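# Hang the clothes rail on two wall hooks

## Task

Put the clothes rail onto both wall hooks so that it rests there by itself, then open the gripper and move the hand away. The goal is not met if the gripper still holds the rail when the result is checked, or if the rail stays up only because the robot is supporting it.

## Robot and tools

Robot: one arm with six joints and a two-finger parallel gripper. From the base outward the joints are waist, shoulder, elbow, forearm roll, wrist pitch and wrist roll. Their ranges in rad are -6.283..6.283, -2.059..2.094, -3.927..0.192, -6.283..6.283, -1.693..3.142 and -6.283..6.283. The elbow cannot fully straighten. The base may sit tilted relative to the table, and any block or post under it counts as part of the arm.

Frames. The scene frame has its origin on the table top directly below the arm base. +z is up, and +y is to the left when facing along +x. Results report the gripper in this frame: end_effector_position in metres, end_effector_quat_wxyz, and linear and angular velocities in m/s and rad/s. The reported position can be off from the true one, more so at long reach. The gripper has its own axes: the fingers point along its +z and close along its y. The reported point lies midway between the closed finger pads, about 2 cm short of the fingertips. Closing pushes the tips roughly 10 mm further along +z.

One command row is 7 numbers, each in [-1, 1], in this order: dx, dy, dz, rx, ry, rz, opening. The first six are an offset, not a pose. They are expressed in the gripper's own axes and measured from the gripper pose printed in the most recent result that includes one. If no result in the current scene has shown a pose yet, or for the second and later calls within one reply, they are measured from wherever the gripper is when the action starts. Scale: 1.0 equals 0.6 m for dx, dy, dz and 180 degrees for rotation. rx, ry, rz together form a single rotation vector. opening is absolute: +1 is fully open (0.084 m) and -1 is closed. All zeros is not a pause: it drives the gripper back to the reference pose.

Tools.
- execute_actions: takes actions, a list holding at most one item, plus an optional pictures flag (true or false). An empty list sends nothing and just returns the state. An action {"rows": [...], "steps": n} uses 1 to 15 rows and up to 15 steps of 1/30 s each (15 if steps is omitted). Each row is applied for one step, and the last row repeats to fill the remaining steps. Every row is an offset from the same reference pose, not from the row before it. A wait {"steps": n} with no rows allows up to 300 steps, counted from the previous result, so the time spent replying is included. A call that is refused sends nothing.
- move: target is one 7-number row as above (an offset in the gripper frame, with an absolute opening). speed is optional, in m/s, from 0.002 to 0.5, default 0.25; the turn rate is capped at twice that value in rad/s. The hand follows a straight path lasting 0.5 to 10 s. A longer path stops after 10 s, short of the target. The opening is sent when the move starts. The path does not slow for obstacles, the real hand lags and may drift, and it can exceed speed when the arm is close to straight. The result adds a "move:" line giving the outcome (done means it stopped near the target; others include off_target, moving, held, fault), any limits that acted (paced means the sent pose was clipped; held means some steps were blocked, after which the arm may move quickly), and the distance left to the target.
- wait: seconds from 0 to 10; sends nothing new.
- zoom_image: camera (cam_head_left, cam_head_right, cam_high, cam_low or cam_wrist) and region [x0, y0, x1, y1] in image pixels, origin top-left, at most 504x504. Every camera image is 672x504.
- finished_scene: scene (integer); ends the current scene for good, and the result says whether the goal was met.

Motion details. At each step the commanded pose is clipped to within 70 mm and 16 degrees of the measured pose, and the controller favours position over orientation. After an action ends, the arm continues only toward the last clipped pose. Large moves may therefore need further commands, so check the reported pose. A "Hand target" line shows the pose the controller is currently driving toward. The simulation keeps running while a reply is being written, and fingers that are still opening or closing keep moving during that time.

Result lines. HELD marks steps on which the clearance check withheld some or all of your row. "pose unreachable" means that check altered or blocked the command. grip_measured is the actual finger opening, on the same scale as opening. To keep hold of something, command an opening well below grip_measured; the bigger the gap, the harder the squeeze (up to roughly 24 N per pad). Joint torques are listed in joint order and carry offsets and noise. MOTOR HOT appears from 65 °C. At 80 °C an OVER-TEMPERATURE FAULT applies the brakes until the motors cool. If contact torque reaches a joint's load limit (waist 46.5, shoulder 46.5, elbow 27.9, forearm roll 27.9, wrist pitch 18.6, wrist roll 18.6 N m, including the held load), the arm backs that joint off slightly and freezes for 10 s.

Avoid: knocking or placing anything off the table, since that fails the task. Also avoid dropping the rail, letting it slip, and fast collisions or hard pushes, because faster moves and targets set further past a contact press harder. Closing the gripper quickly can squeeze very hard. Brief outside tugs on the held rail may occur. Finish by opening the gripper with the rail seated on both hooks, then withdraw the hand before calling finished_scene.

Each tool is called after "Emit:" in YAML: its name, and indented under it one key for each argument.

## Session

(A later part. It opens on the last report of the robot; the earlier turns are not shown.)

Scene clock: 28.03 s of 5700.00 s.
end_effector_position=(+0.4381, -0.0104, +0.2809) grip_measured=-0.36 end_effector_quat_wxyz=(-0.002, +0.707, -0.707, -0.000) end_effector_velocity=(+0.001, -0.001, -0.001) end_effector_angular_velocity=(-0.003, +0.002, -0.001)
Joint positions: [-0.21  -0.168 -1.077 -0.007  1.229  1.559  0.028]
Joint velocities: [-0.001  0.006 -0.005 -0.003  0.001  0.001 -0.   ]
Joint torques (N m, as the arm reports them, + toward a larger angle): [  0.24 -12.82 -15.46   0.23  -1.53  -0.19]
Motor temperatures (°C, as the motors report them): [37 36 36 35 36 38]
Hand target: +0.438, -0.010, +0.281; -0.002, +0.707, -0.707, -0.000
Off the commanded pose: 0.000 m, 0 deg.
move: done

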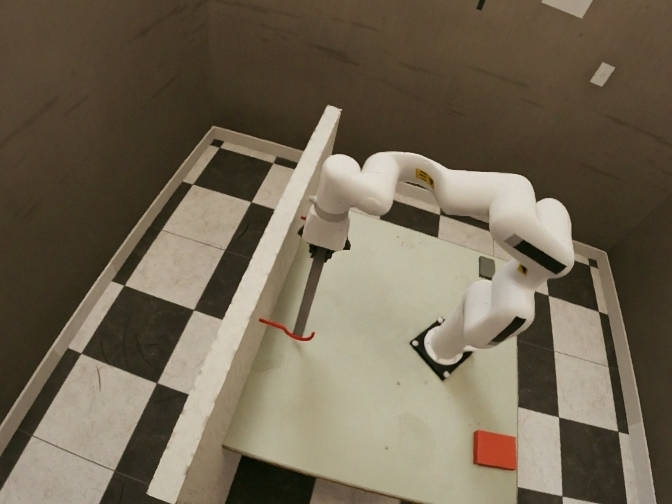

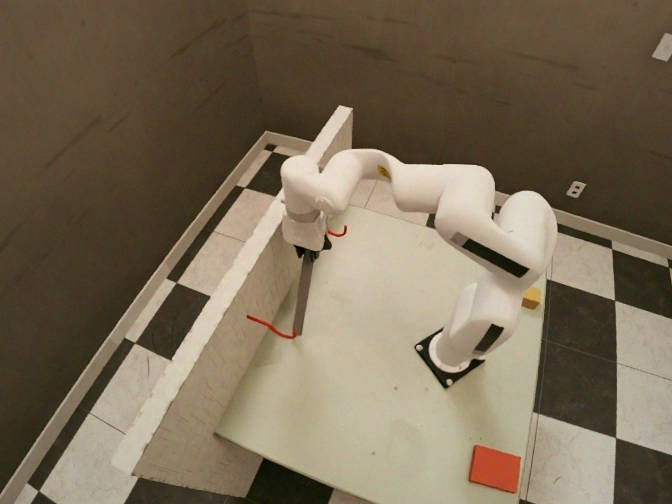

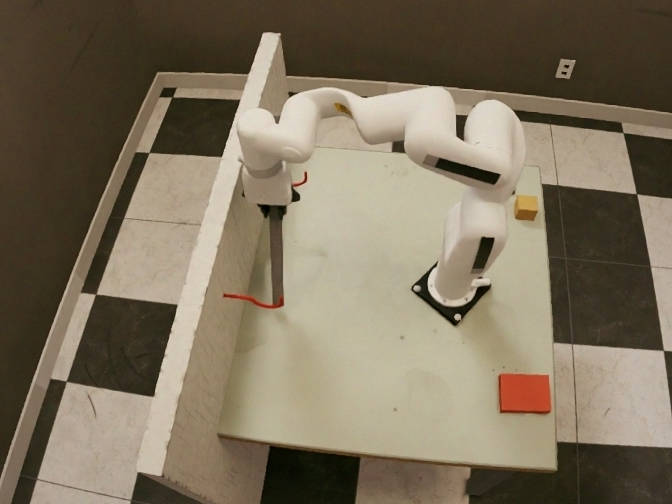

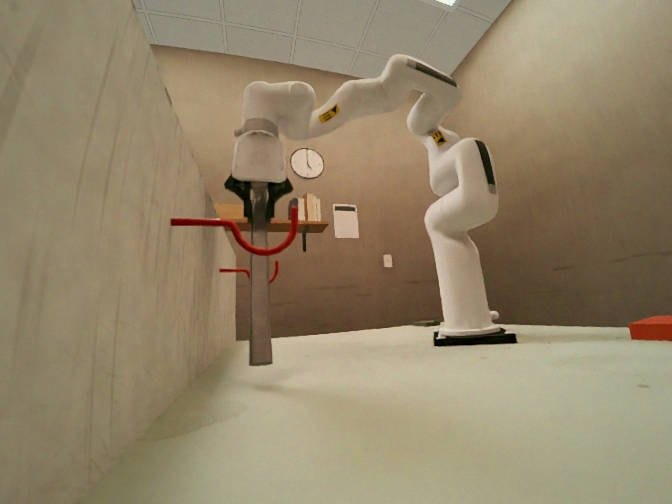

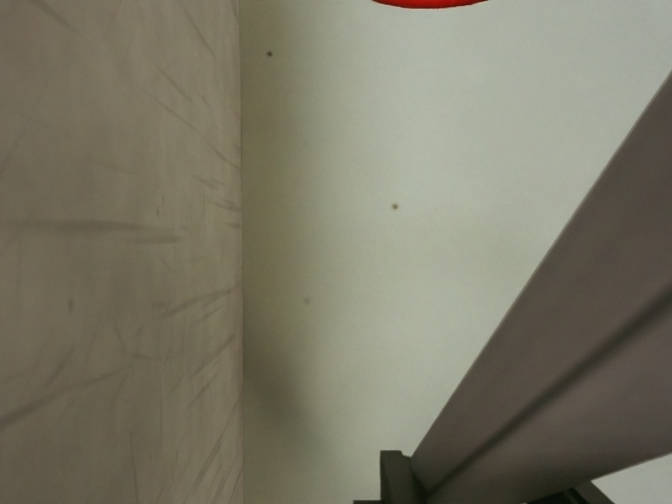

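Emit:
move:
  target: [0,0.22,0,0,0,0,-1]
  speed: 0.1

Emit:
move:
  target: [-0.18,0,0,0,0,0,-1]
  speed: 0.1

Emit:
move:
  target: [0.22,0,0.14,0,0,0,-1]
  speed: 0.04

Scene clock: 39.67 s of 5700.00 s.
end_effector_position=(+0.3063, -0.0103, +0.2807) grip_measured=-0.36 end_effector_quat_wxyz=(-0.002, +0.707, -0.707, -0.000) end_effector_velocity=(-0.002, +0.000, +0.000) end_effector_angular_velocity=(+0.001, +0.000, +0.001)
Joint positions: [-0.216 -0.646 -0.68  -0.007  1.309  1.552  0.028]
Joint velocities: [ 0.001 -0.006  0.004  0.001  0.002 -0.    -0.   ]
Joint torques (N m, as the arm reports them, + toward a larger angle): [  0.33  -5.83 -15.48   0.28  -1.62  -0.24]
Motor temperatures (°C, as the motors report them): [37 36 37 35 36 38]
Hand target: +0.306, -0.010, +0.281; -0.002, +0.707, -0.707, -0.000
Off the commanded pose: 0.000 m, 0 deg.
After step 90, 6.87 s passed at rest.
move: done

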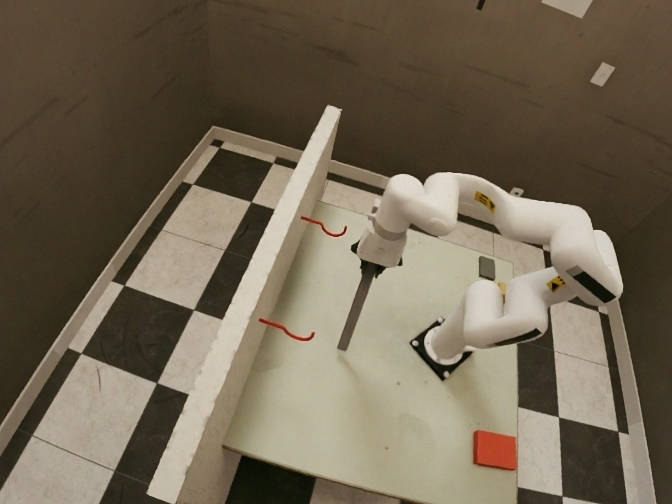

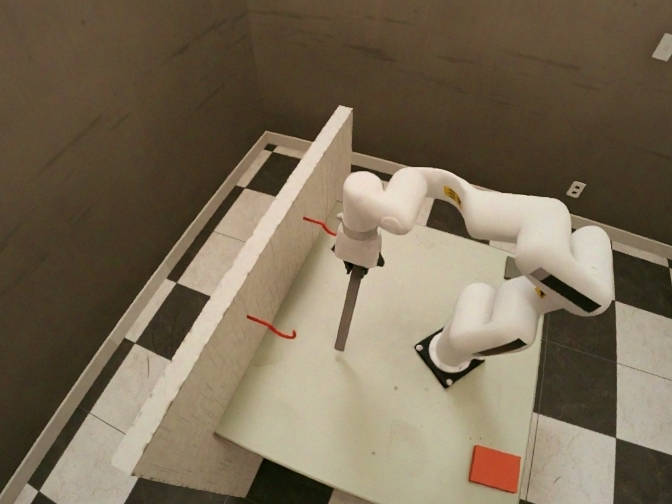

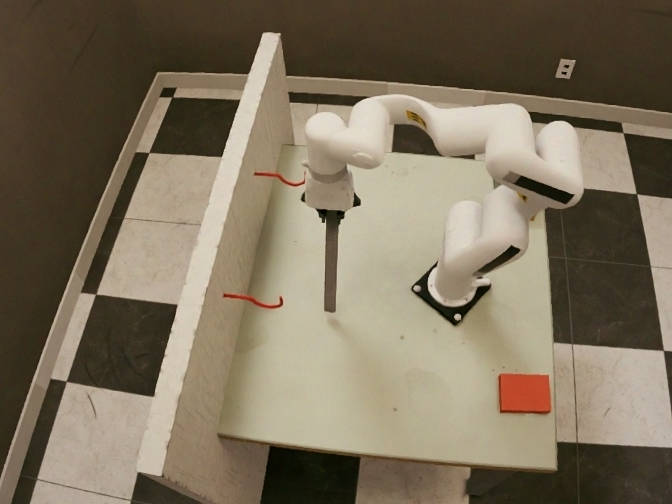

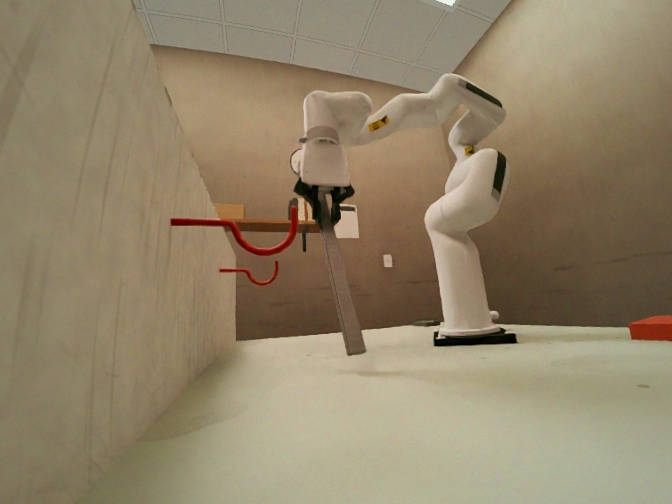

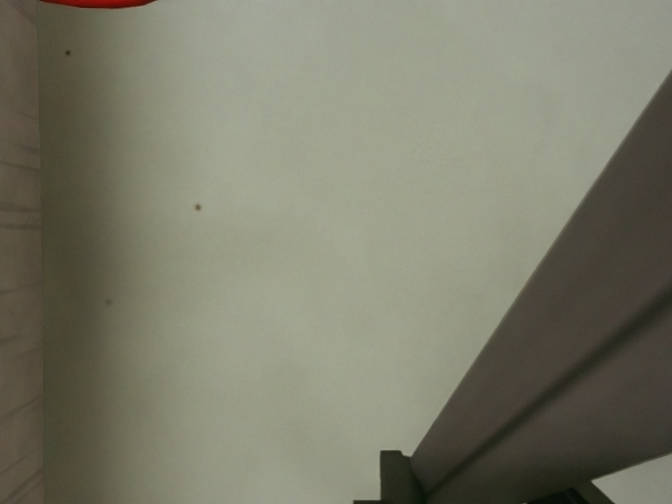

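Scene clock: 41.17 s of 5700.00 s.
end_effector_position=(+0.3062, +0.0977, +0.2810) grip_measured=-0.36 end_effector_quat_wxyz=(-0.002, +0.707, -0.707, -0.001) end_effector_velocity=(+0.000, +0.001, +0.000) end_effector_angular_velocity=(-0.000, -0.000, -0.002)
Joint positions: [ 0.132 -0.58  -0.722 -0.011  1.289  1.902  0.028]
Joint velocities: [ 0.004  0.003 -0.002 -0.    -0.001  0.006 -0.   ]
Joint torques (N m, as the arm reports them, + toward a larger angle): [  0.39  -6.83 -15.58   0.35  -1.59  -0.12]
Motor temperatures (°C, as the motors report them): [37 36 37 35 36 38]
Hand target: +0.306, +0.098, +0.281; -0.002, +0.707, -0.707, -0.001
Off the commanded pose: 0.000 m, 0 deg.
move: done

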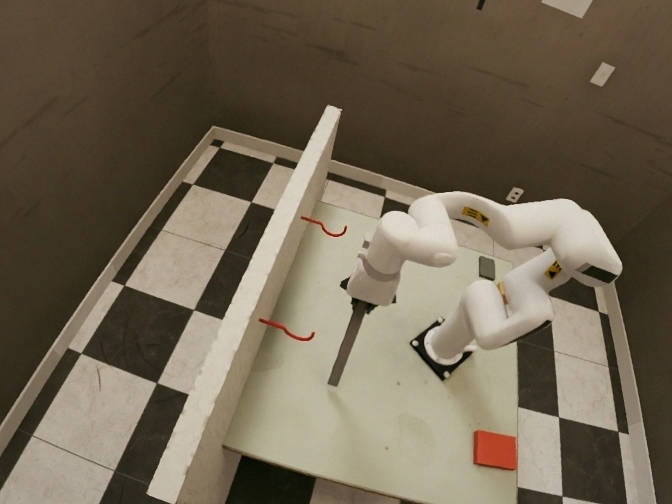

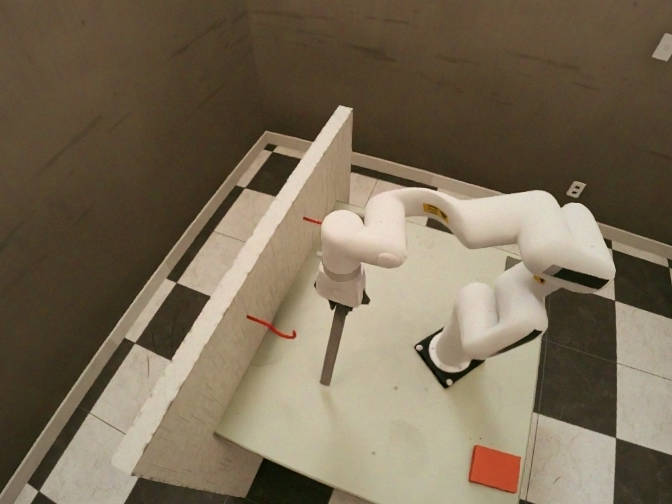

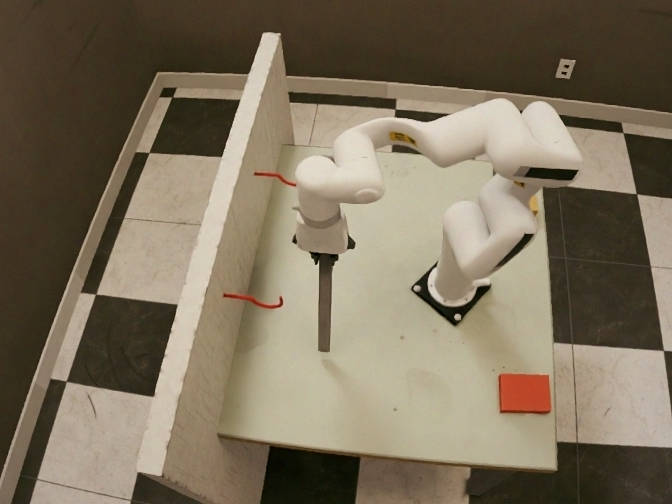

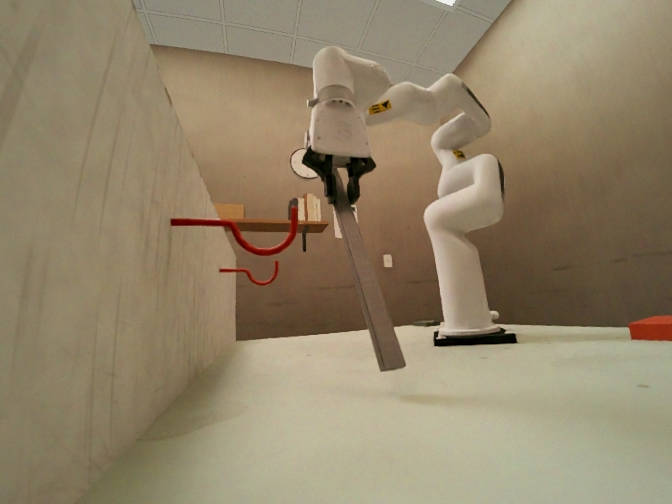

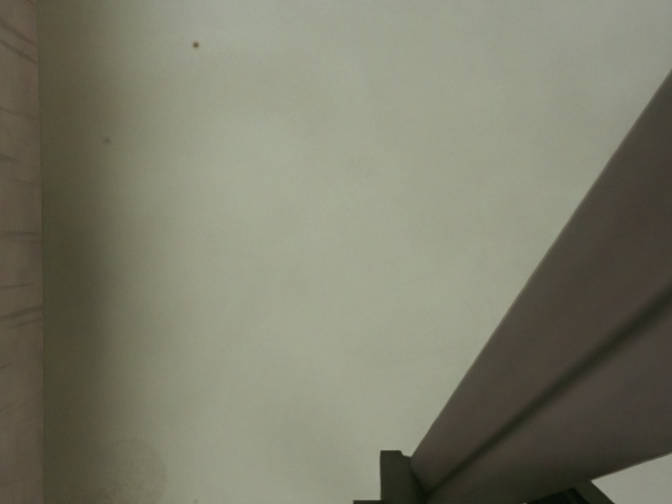

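Scene clock: 45.40 s of 5700.00 s.
end_effector_position=(+0.3064, -0.0344, +0.1968) grip_measured=-0.36 end_effector_quat_wxyz=(-0.002, +0.707, -0.707, +0.000) end_effector_velocity=(+0.001, -0.001, -0.000) end_effector_angular_velocity=(+0.000, -0.003, +0.003)
Joint positions: [-0.299 -0.581 -0.48  -0.006  1.044  1.472  0.028]
Joint velocities: [-0.003  0.002  0.     0.001 -0.004 -0.006  0.   ]
Joint torques (N m, as the arm reports them, + toward a larger angle): [  0.12  -6.34 -14.91   0.16  -1.56  -0.21]
Motor temperatures (°C, as the motors report them): [37 36 38 35 36 38]
Hand target: +0.306, -0.034, +0.197; -0.002, +0.707, -0.707, +0.000
Off the commanded pose: 0.001 m, 0 deg.
move: done

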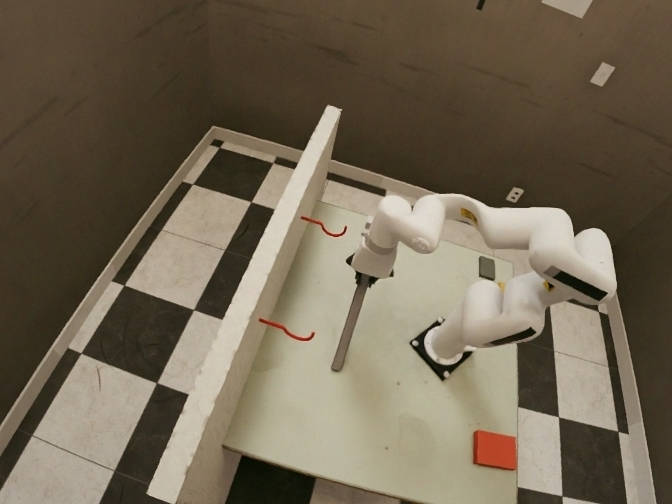

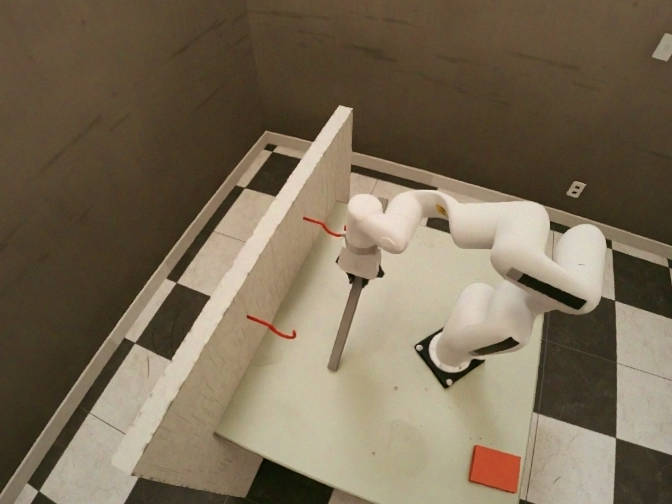

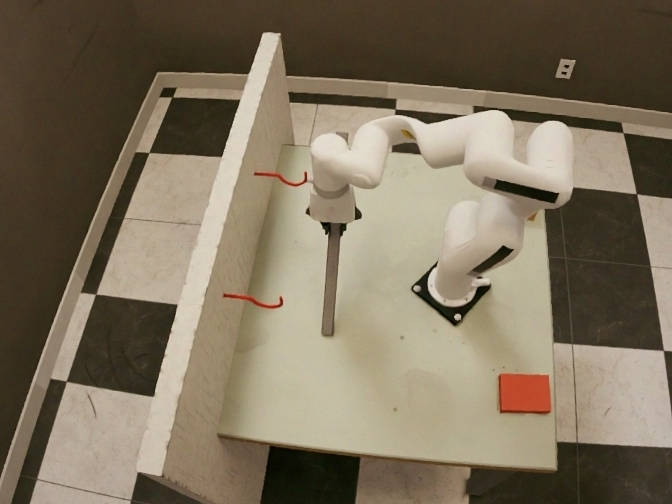

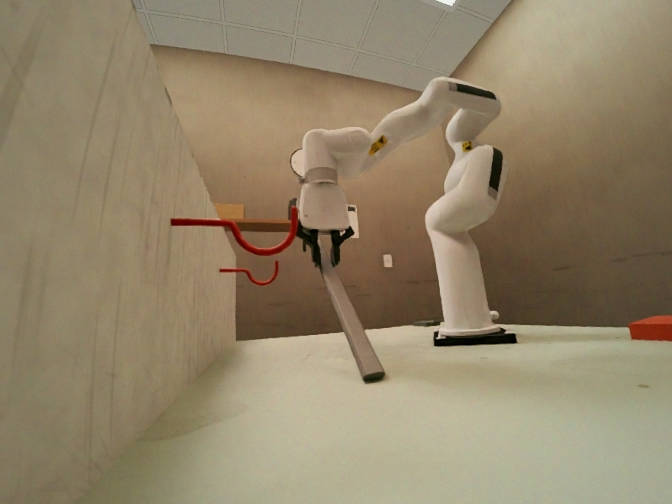

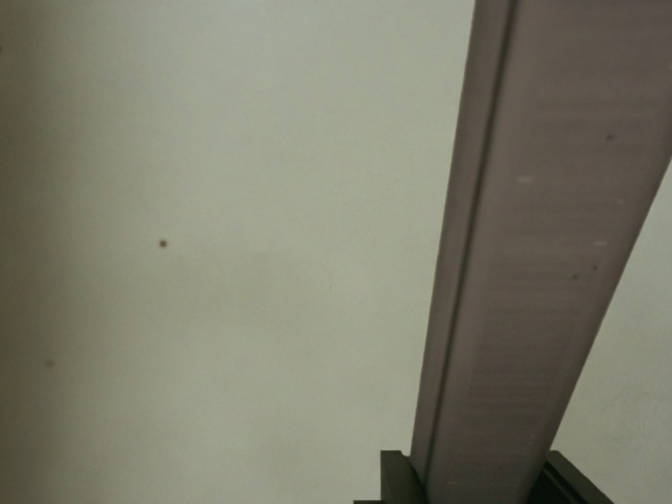

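Working. Continue flat.

Emit:
move:
  target: [0.13,0,0.288,0,0,0,-1]
  speed: 0.05

Scene clock: 51.70 s of 5700.00 s.
end_effector_position=(+0.3029, -0.1114, +0.0215) grip_measured=-1.00 end_effector_quat_wxyz=(+0.001, +0.707, -0.708, -0.004) end_effector_velocity=(+0.009, -0.003, +0.004) end_effector_angular_velocity=(-0.009, -0.024, +0.004)
Joint positions: [-0.548 -0.018 -0.352 -0.008  0.361  1.228  0.   ]
Joint velocities: [ 0.002 -0.003 -0.01  -0.002 -0.014 -0.001  0.   ]
Joint torques (N m, as the arm reports them, + toward a larger angle): [  0.27 -10.28  -9.96   0.42  -1.45  -0.28]
Motor temperatures (°C, as the motors report them): [37 36 37 35 36 38]
Hand target: +0.306, -0.113, +0.024; -0.002, +0.707, -0.708, +0.001
Off the commanded pose: 0.005 m, 1 deg.
move: off_target

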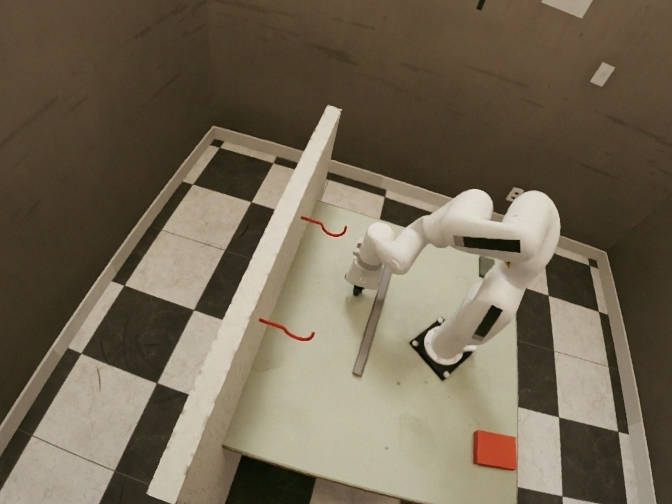

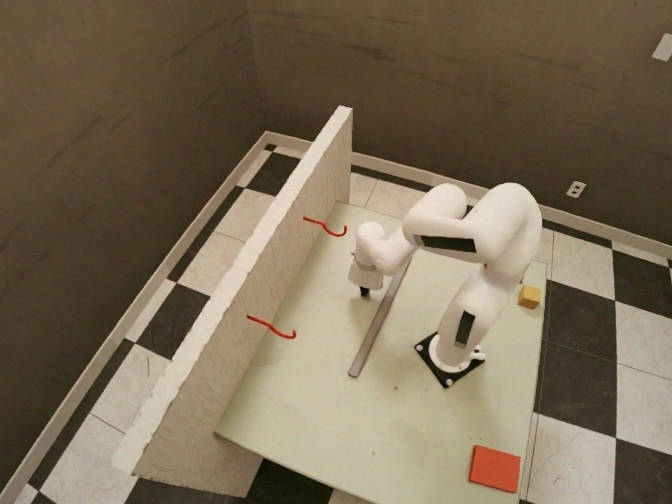

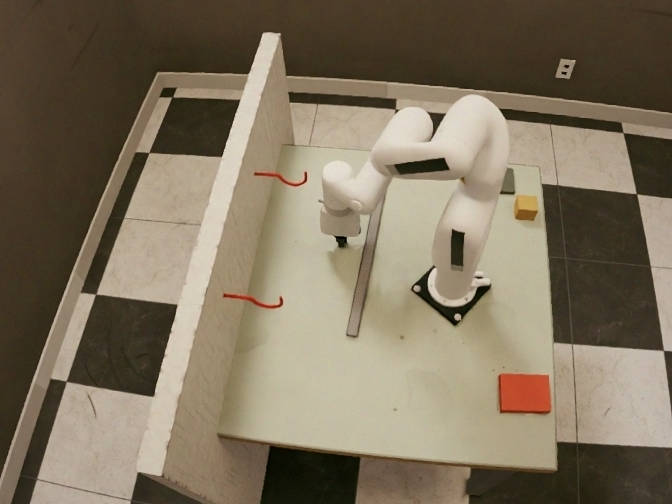

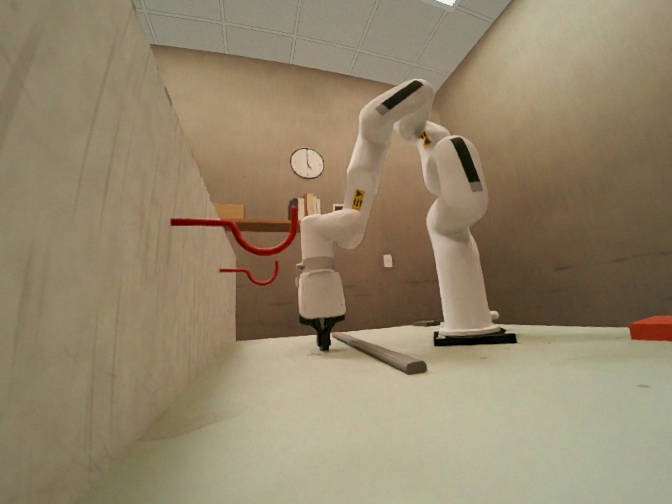

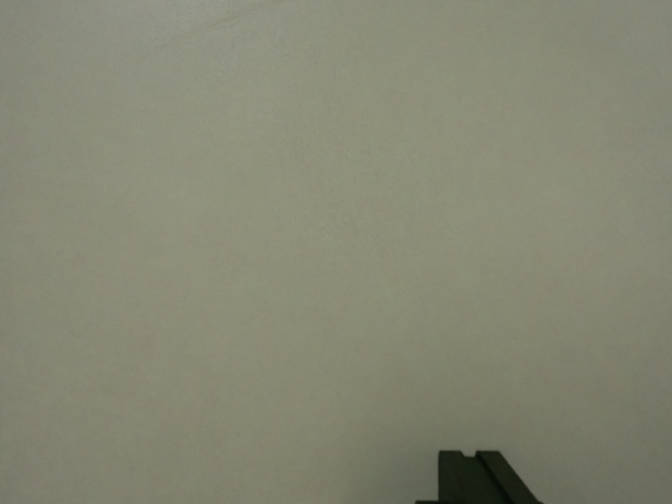

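It slipped out. Regrasp.

Emit:
move:
  target: [0,0,-0.15,0,-0.004,0,-1]
  speed: 0.1

Emit:
move:
  target: [-0.03,0.115,-0.1,0,0,0,1]
  speed: 0.1

Scene clock: 56.70 s of 5700.00 s.
end_effector_position=(+0.3035, -0.1116, +0.1111) grip_measured=-1.00 end_effector_quat_wxyz=(-0.004, +0.707, -0.708, -0.009) end_effector_velocity=(+0.001, -0.000, +0.002) end_effector_angular_velocity=(-0.001, -0.001, +0.001)
Joint positions: [-0.552 -0.332 -0.402  0.014  0.731  1.205  0.   ]
Joint velocities: [-0.    -0.005 -0.003 -0.001  0.007 -0.001  0.   ]
Joint torques (N m, as the arm reports them, + toward a larger angle): [  0.32  -7.82 -12.73   0.37  -1.49  -0.34]
Motor temperatures (°C, as the motors report them): [37 36 37 35 36 38]
Hand target: +0.304, -0.112, +0.112; -0.004, +0.707, -0.708, -0.008
Off the commanded pose: 0.000 m, 0 deg.
After step 90, 0.67 s passed at rest.
move: done

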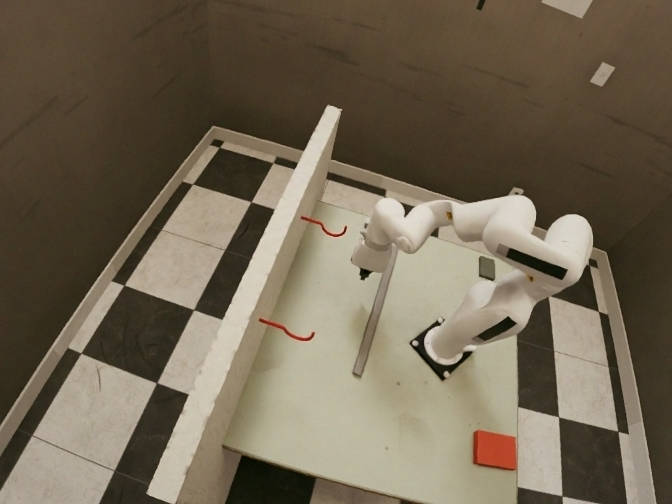

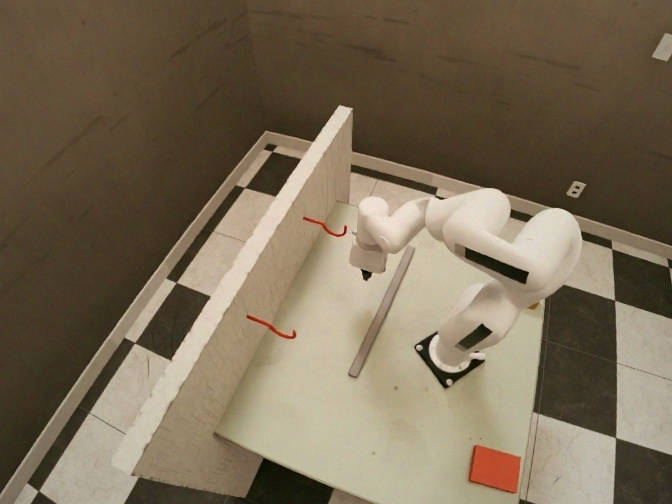

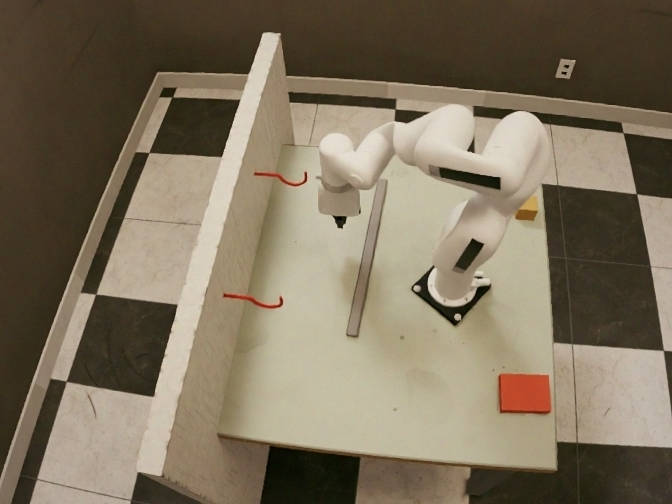

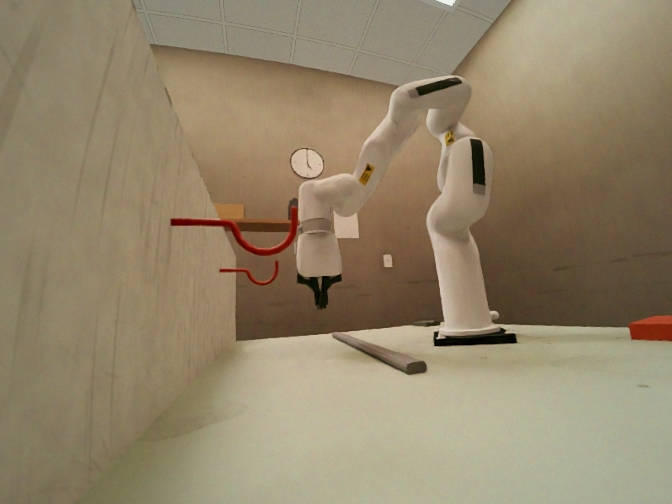

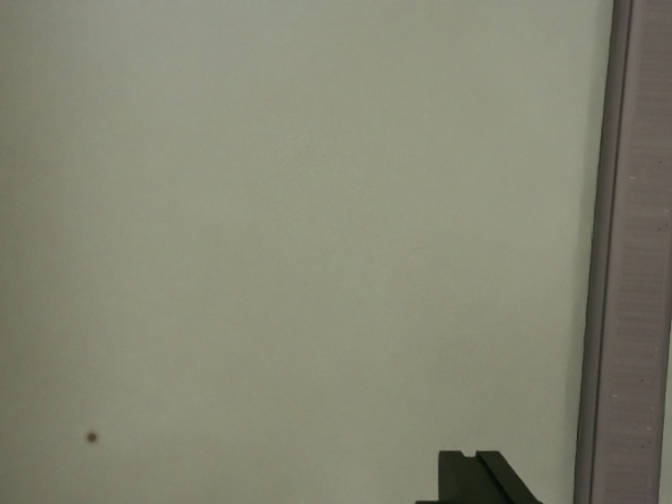

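Scene clock: 58.13 s of 5700.00 s.
end_effector_position=(+0.2351, -0.0945, +0.1719) grip_measured=+1.00 end_effector_quat_wxyz=(-0.004, +0.707, -0.707, -0.009) end_effector_velocity=(-0.001, +0.000, +0.001) end_effector_angular_velocity=(-0.001, -0.001, +0.001)
Joint positions: [-0.584 -0.788 -0.287  0.011  1.072  1.178  0.084]
Joint velocities: [ 0.    -0.008  0.    -0.     0.007 -0.001 -0.   ]
Joint torques (N m, as the arm reports them, + toward a larger angle): [  0.4   -3.   -14.22   0.27  -1.39  -0.26]
Motor temperatures (°C, as the motors report them): [37 36 37 35 36 38]
Hand target: +0.235, -0.094, +0.172; -0.004, +0.707, -0.707, -0.009
Off the commanded pose: 0.000 m, 0 deg.
move: done

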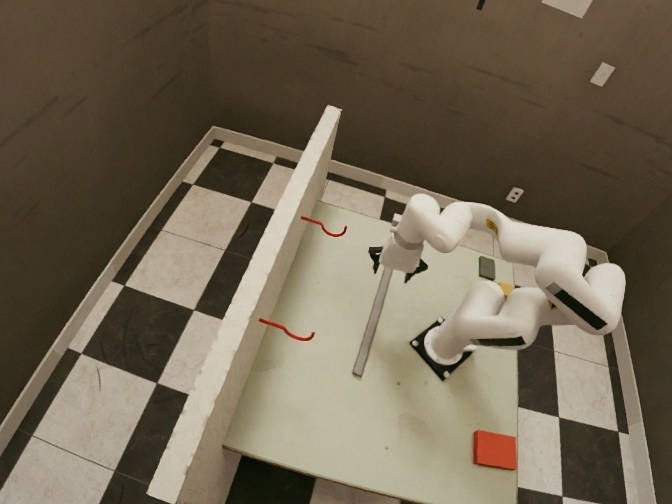

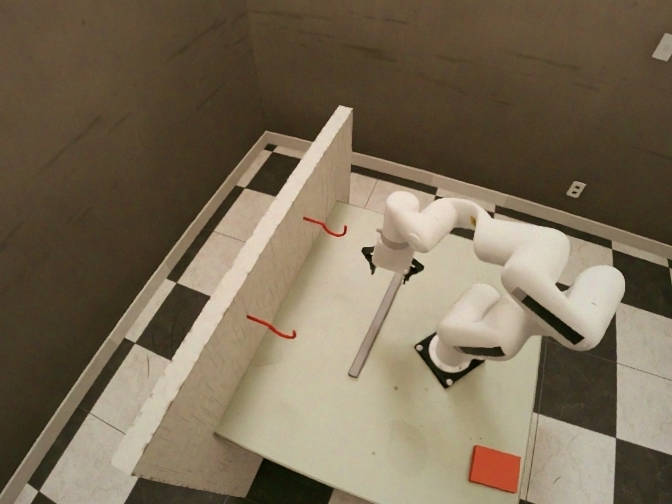

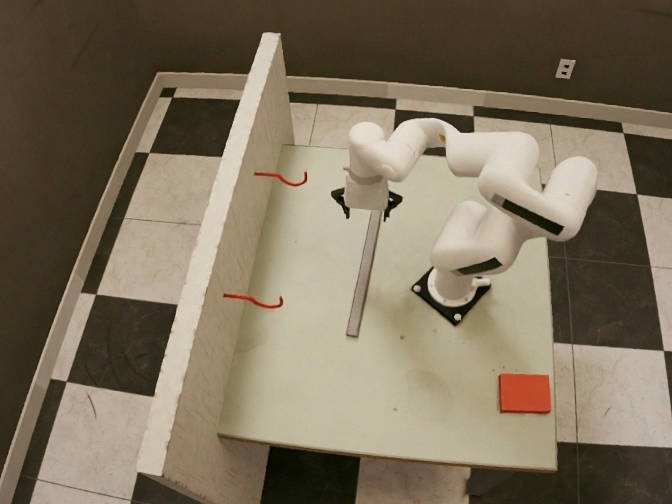

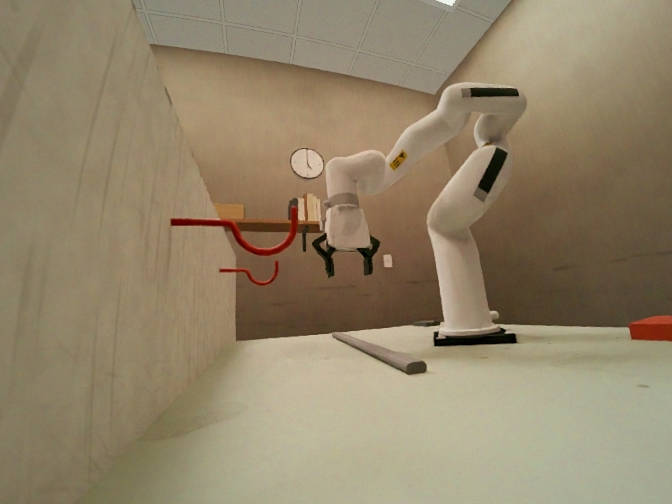

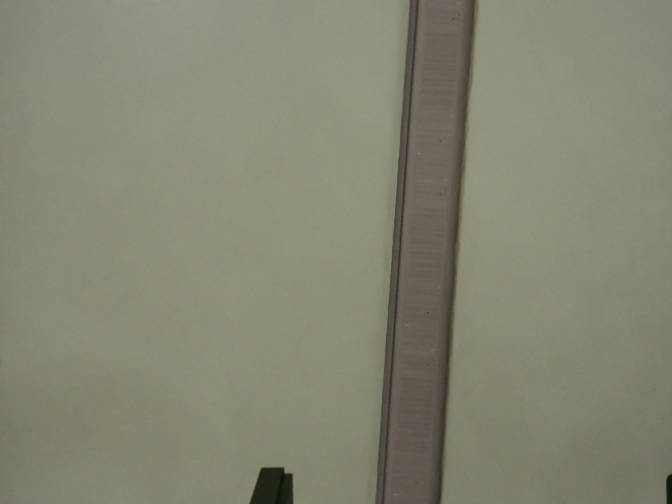

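Emit:
move:
  target: [0,0.012,0.255,0.002,0.006,0.022,1]
  speed: 0.08

Emit:
move:
  target: [0,0,0,0,0,0,-1]

Scene clock: 64.47 s of 5700.00 s.
end_effector_position=(+0.2264, -0.0921, +0.0191) grip_measured=+1.00 end_effector_quat_wxyz=(+0.001, +0.682, -0.732, +0.000) end_effector_velocity=(-0.000, -0.000, -0.002) end_effector_angular_velocity=(-0.000, +0.001, +0.001)
Joint positions: [-0.581 -0.254 -0.076 -0.021  0.314  1.276  0.084]
Joint velocities: [-0.     0.012 -0.001 -0.003 -0.009  0.002  0.   ]
Joint torques (N m, as the arm reports them, + toward a larger angle): [ 0.1  -6.12 -9.32  0.45 -1.48 -0.27]
Motor temperatures (°C, as the motors report them): [37 36 37 35 36 38]
Hand target: +0.226, -0.092, +0.019; +0.001, +0.682, -0.732, -0.000
Off the commanded pose: 0.001 m, 0 deg.
After step 90, 0.90 s passed at rest.
move: done

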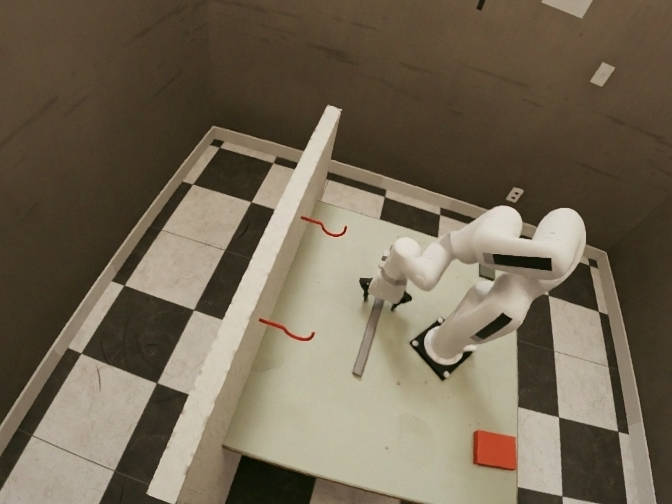

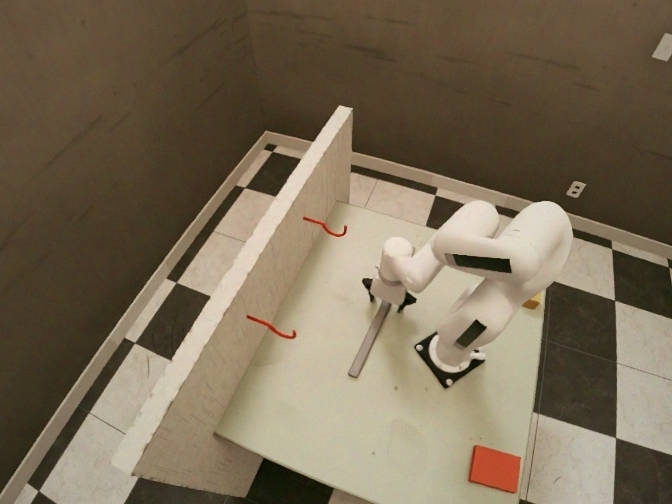

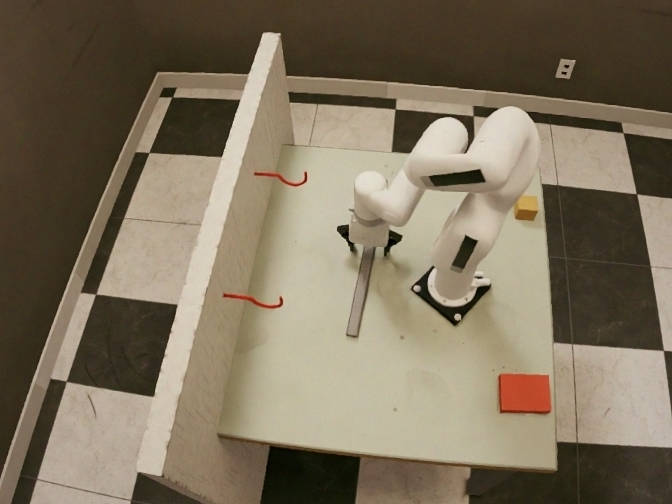

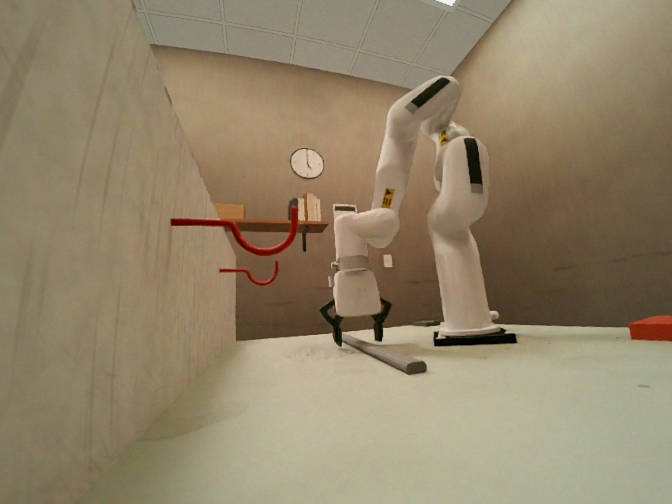

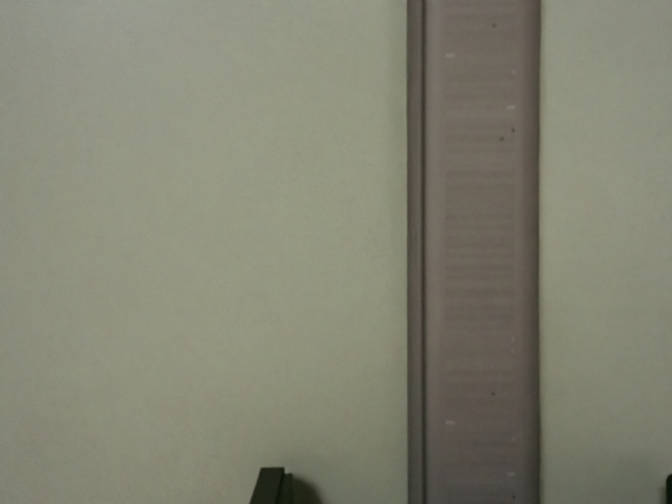

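Scene clock: 65.00 s of 5700.00 s.
end_effector_position=(+0.2293, -0.0933, +0.0208) grip_measured=-0.34 end_effector_quat_wxyz=(-0.001, +0.682, -0.732, +0.004) end_effector_velocity=(-0.002, +0.000, -0.001) end_effector_angular_velocity=(+0.001, +0.004, -0.004)
Joint positions: [-0.582 -0.257 -0.08  -0.021  0.313  1.276  0.029]
Joint velocities: [-0.002  0.002  0.003  0.    -0.001  0.001  0.   ]
Joint torques (N m, as the arm reports them, + toward a larger angle): [ 0.4  -0.84 -3.03  0.47 -0.01 -0.12]
Motor temperatures (°C, as the motors report them): [37 36 37 35 36 38]
Hand target: +0.226, -0.092, +0.019; +0.001, +0.682, -0.732, +0.000
Off the commanded pose: 0.004 m, 0 deg.
move: off_target

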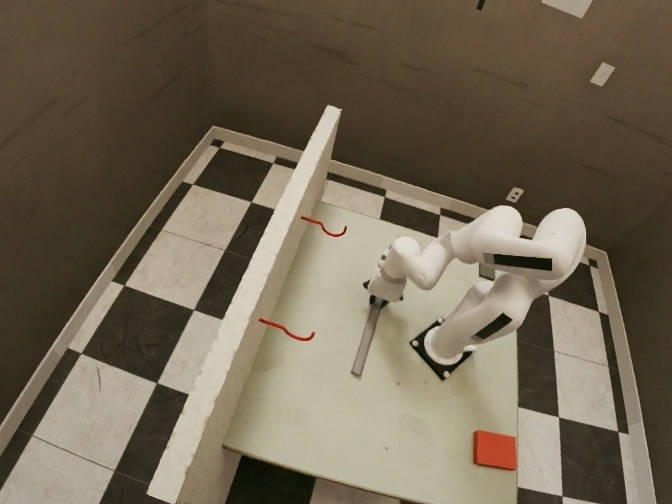

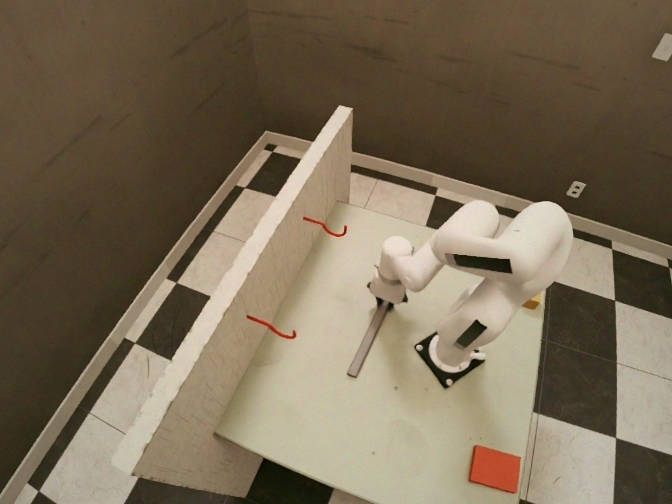

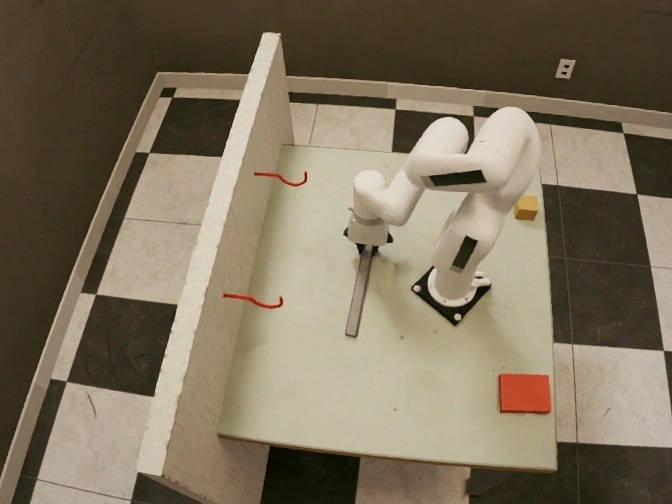

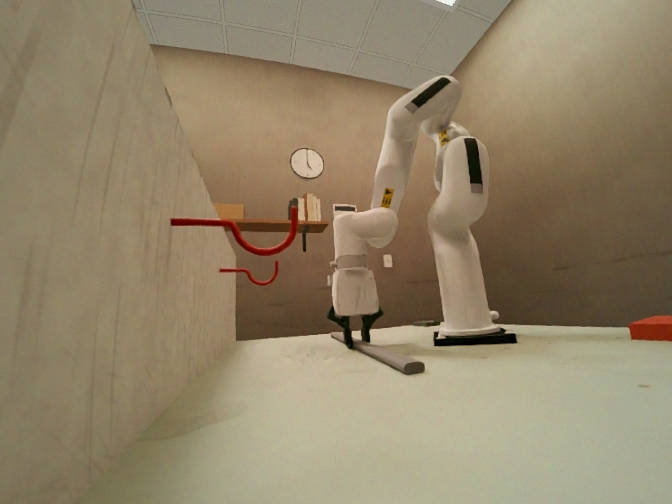

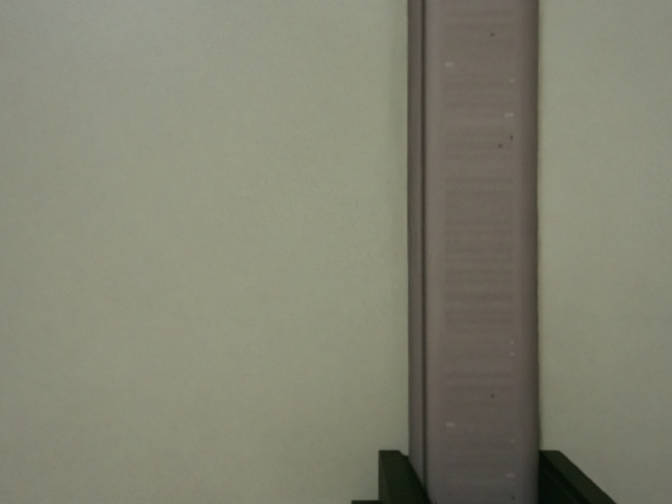

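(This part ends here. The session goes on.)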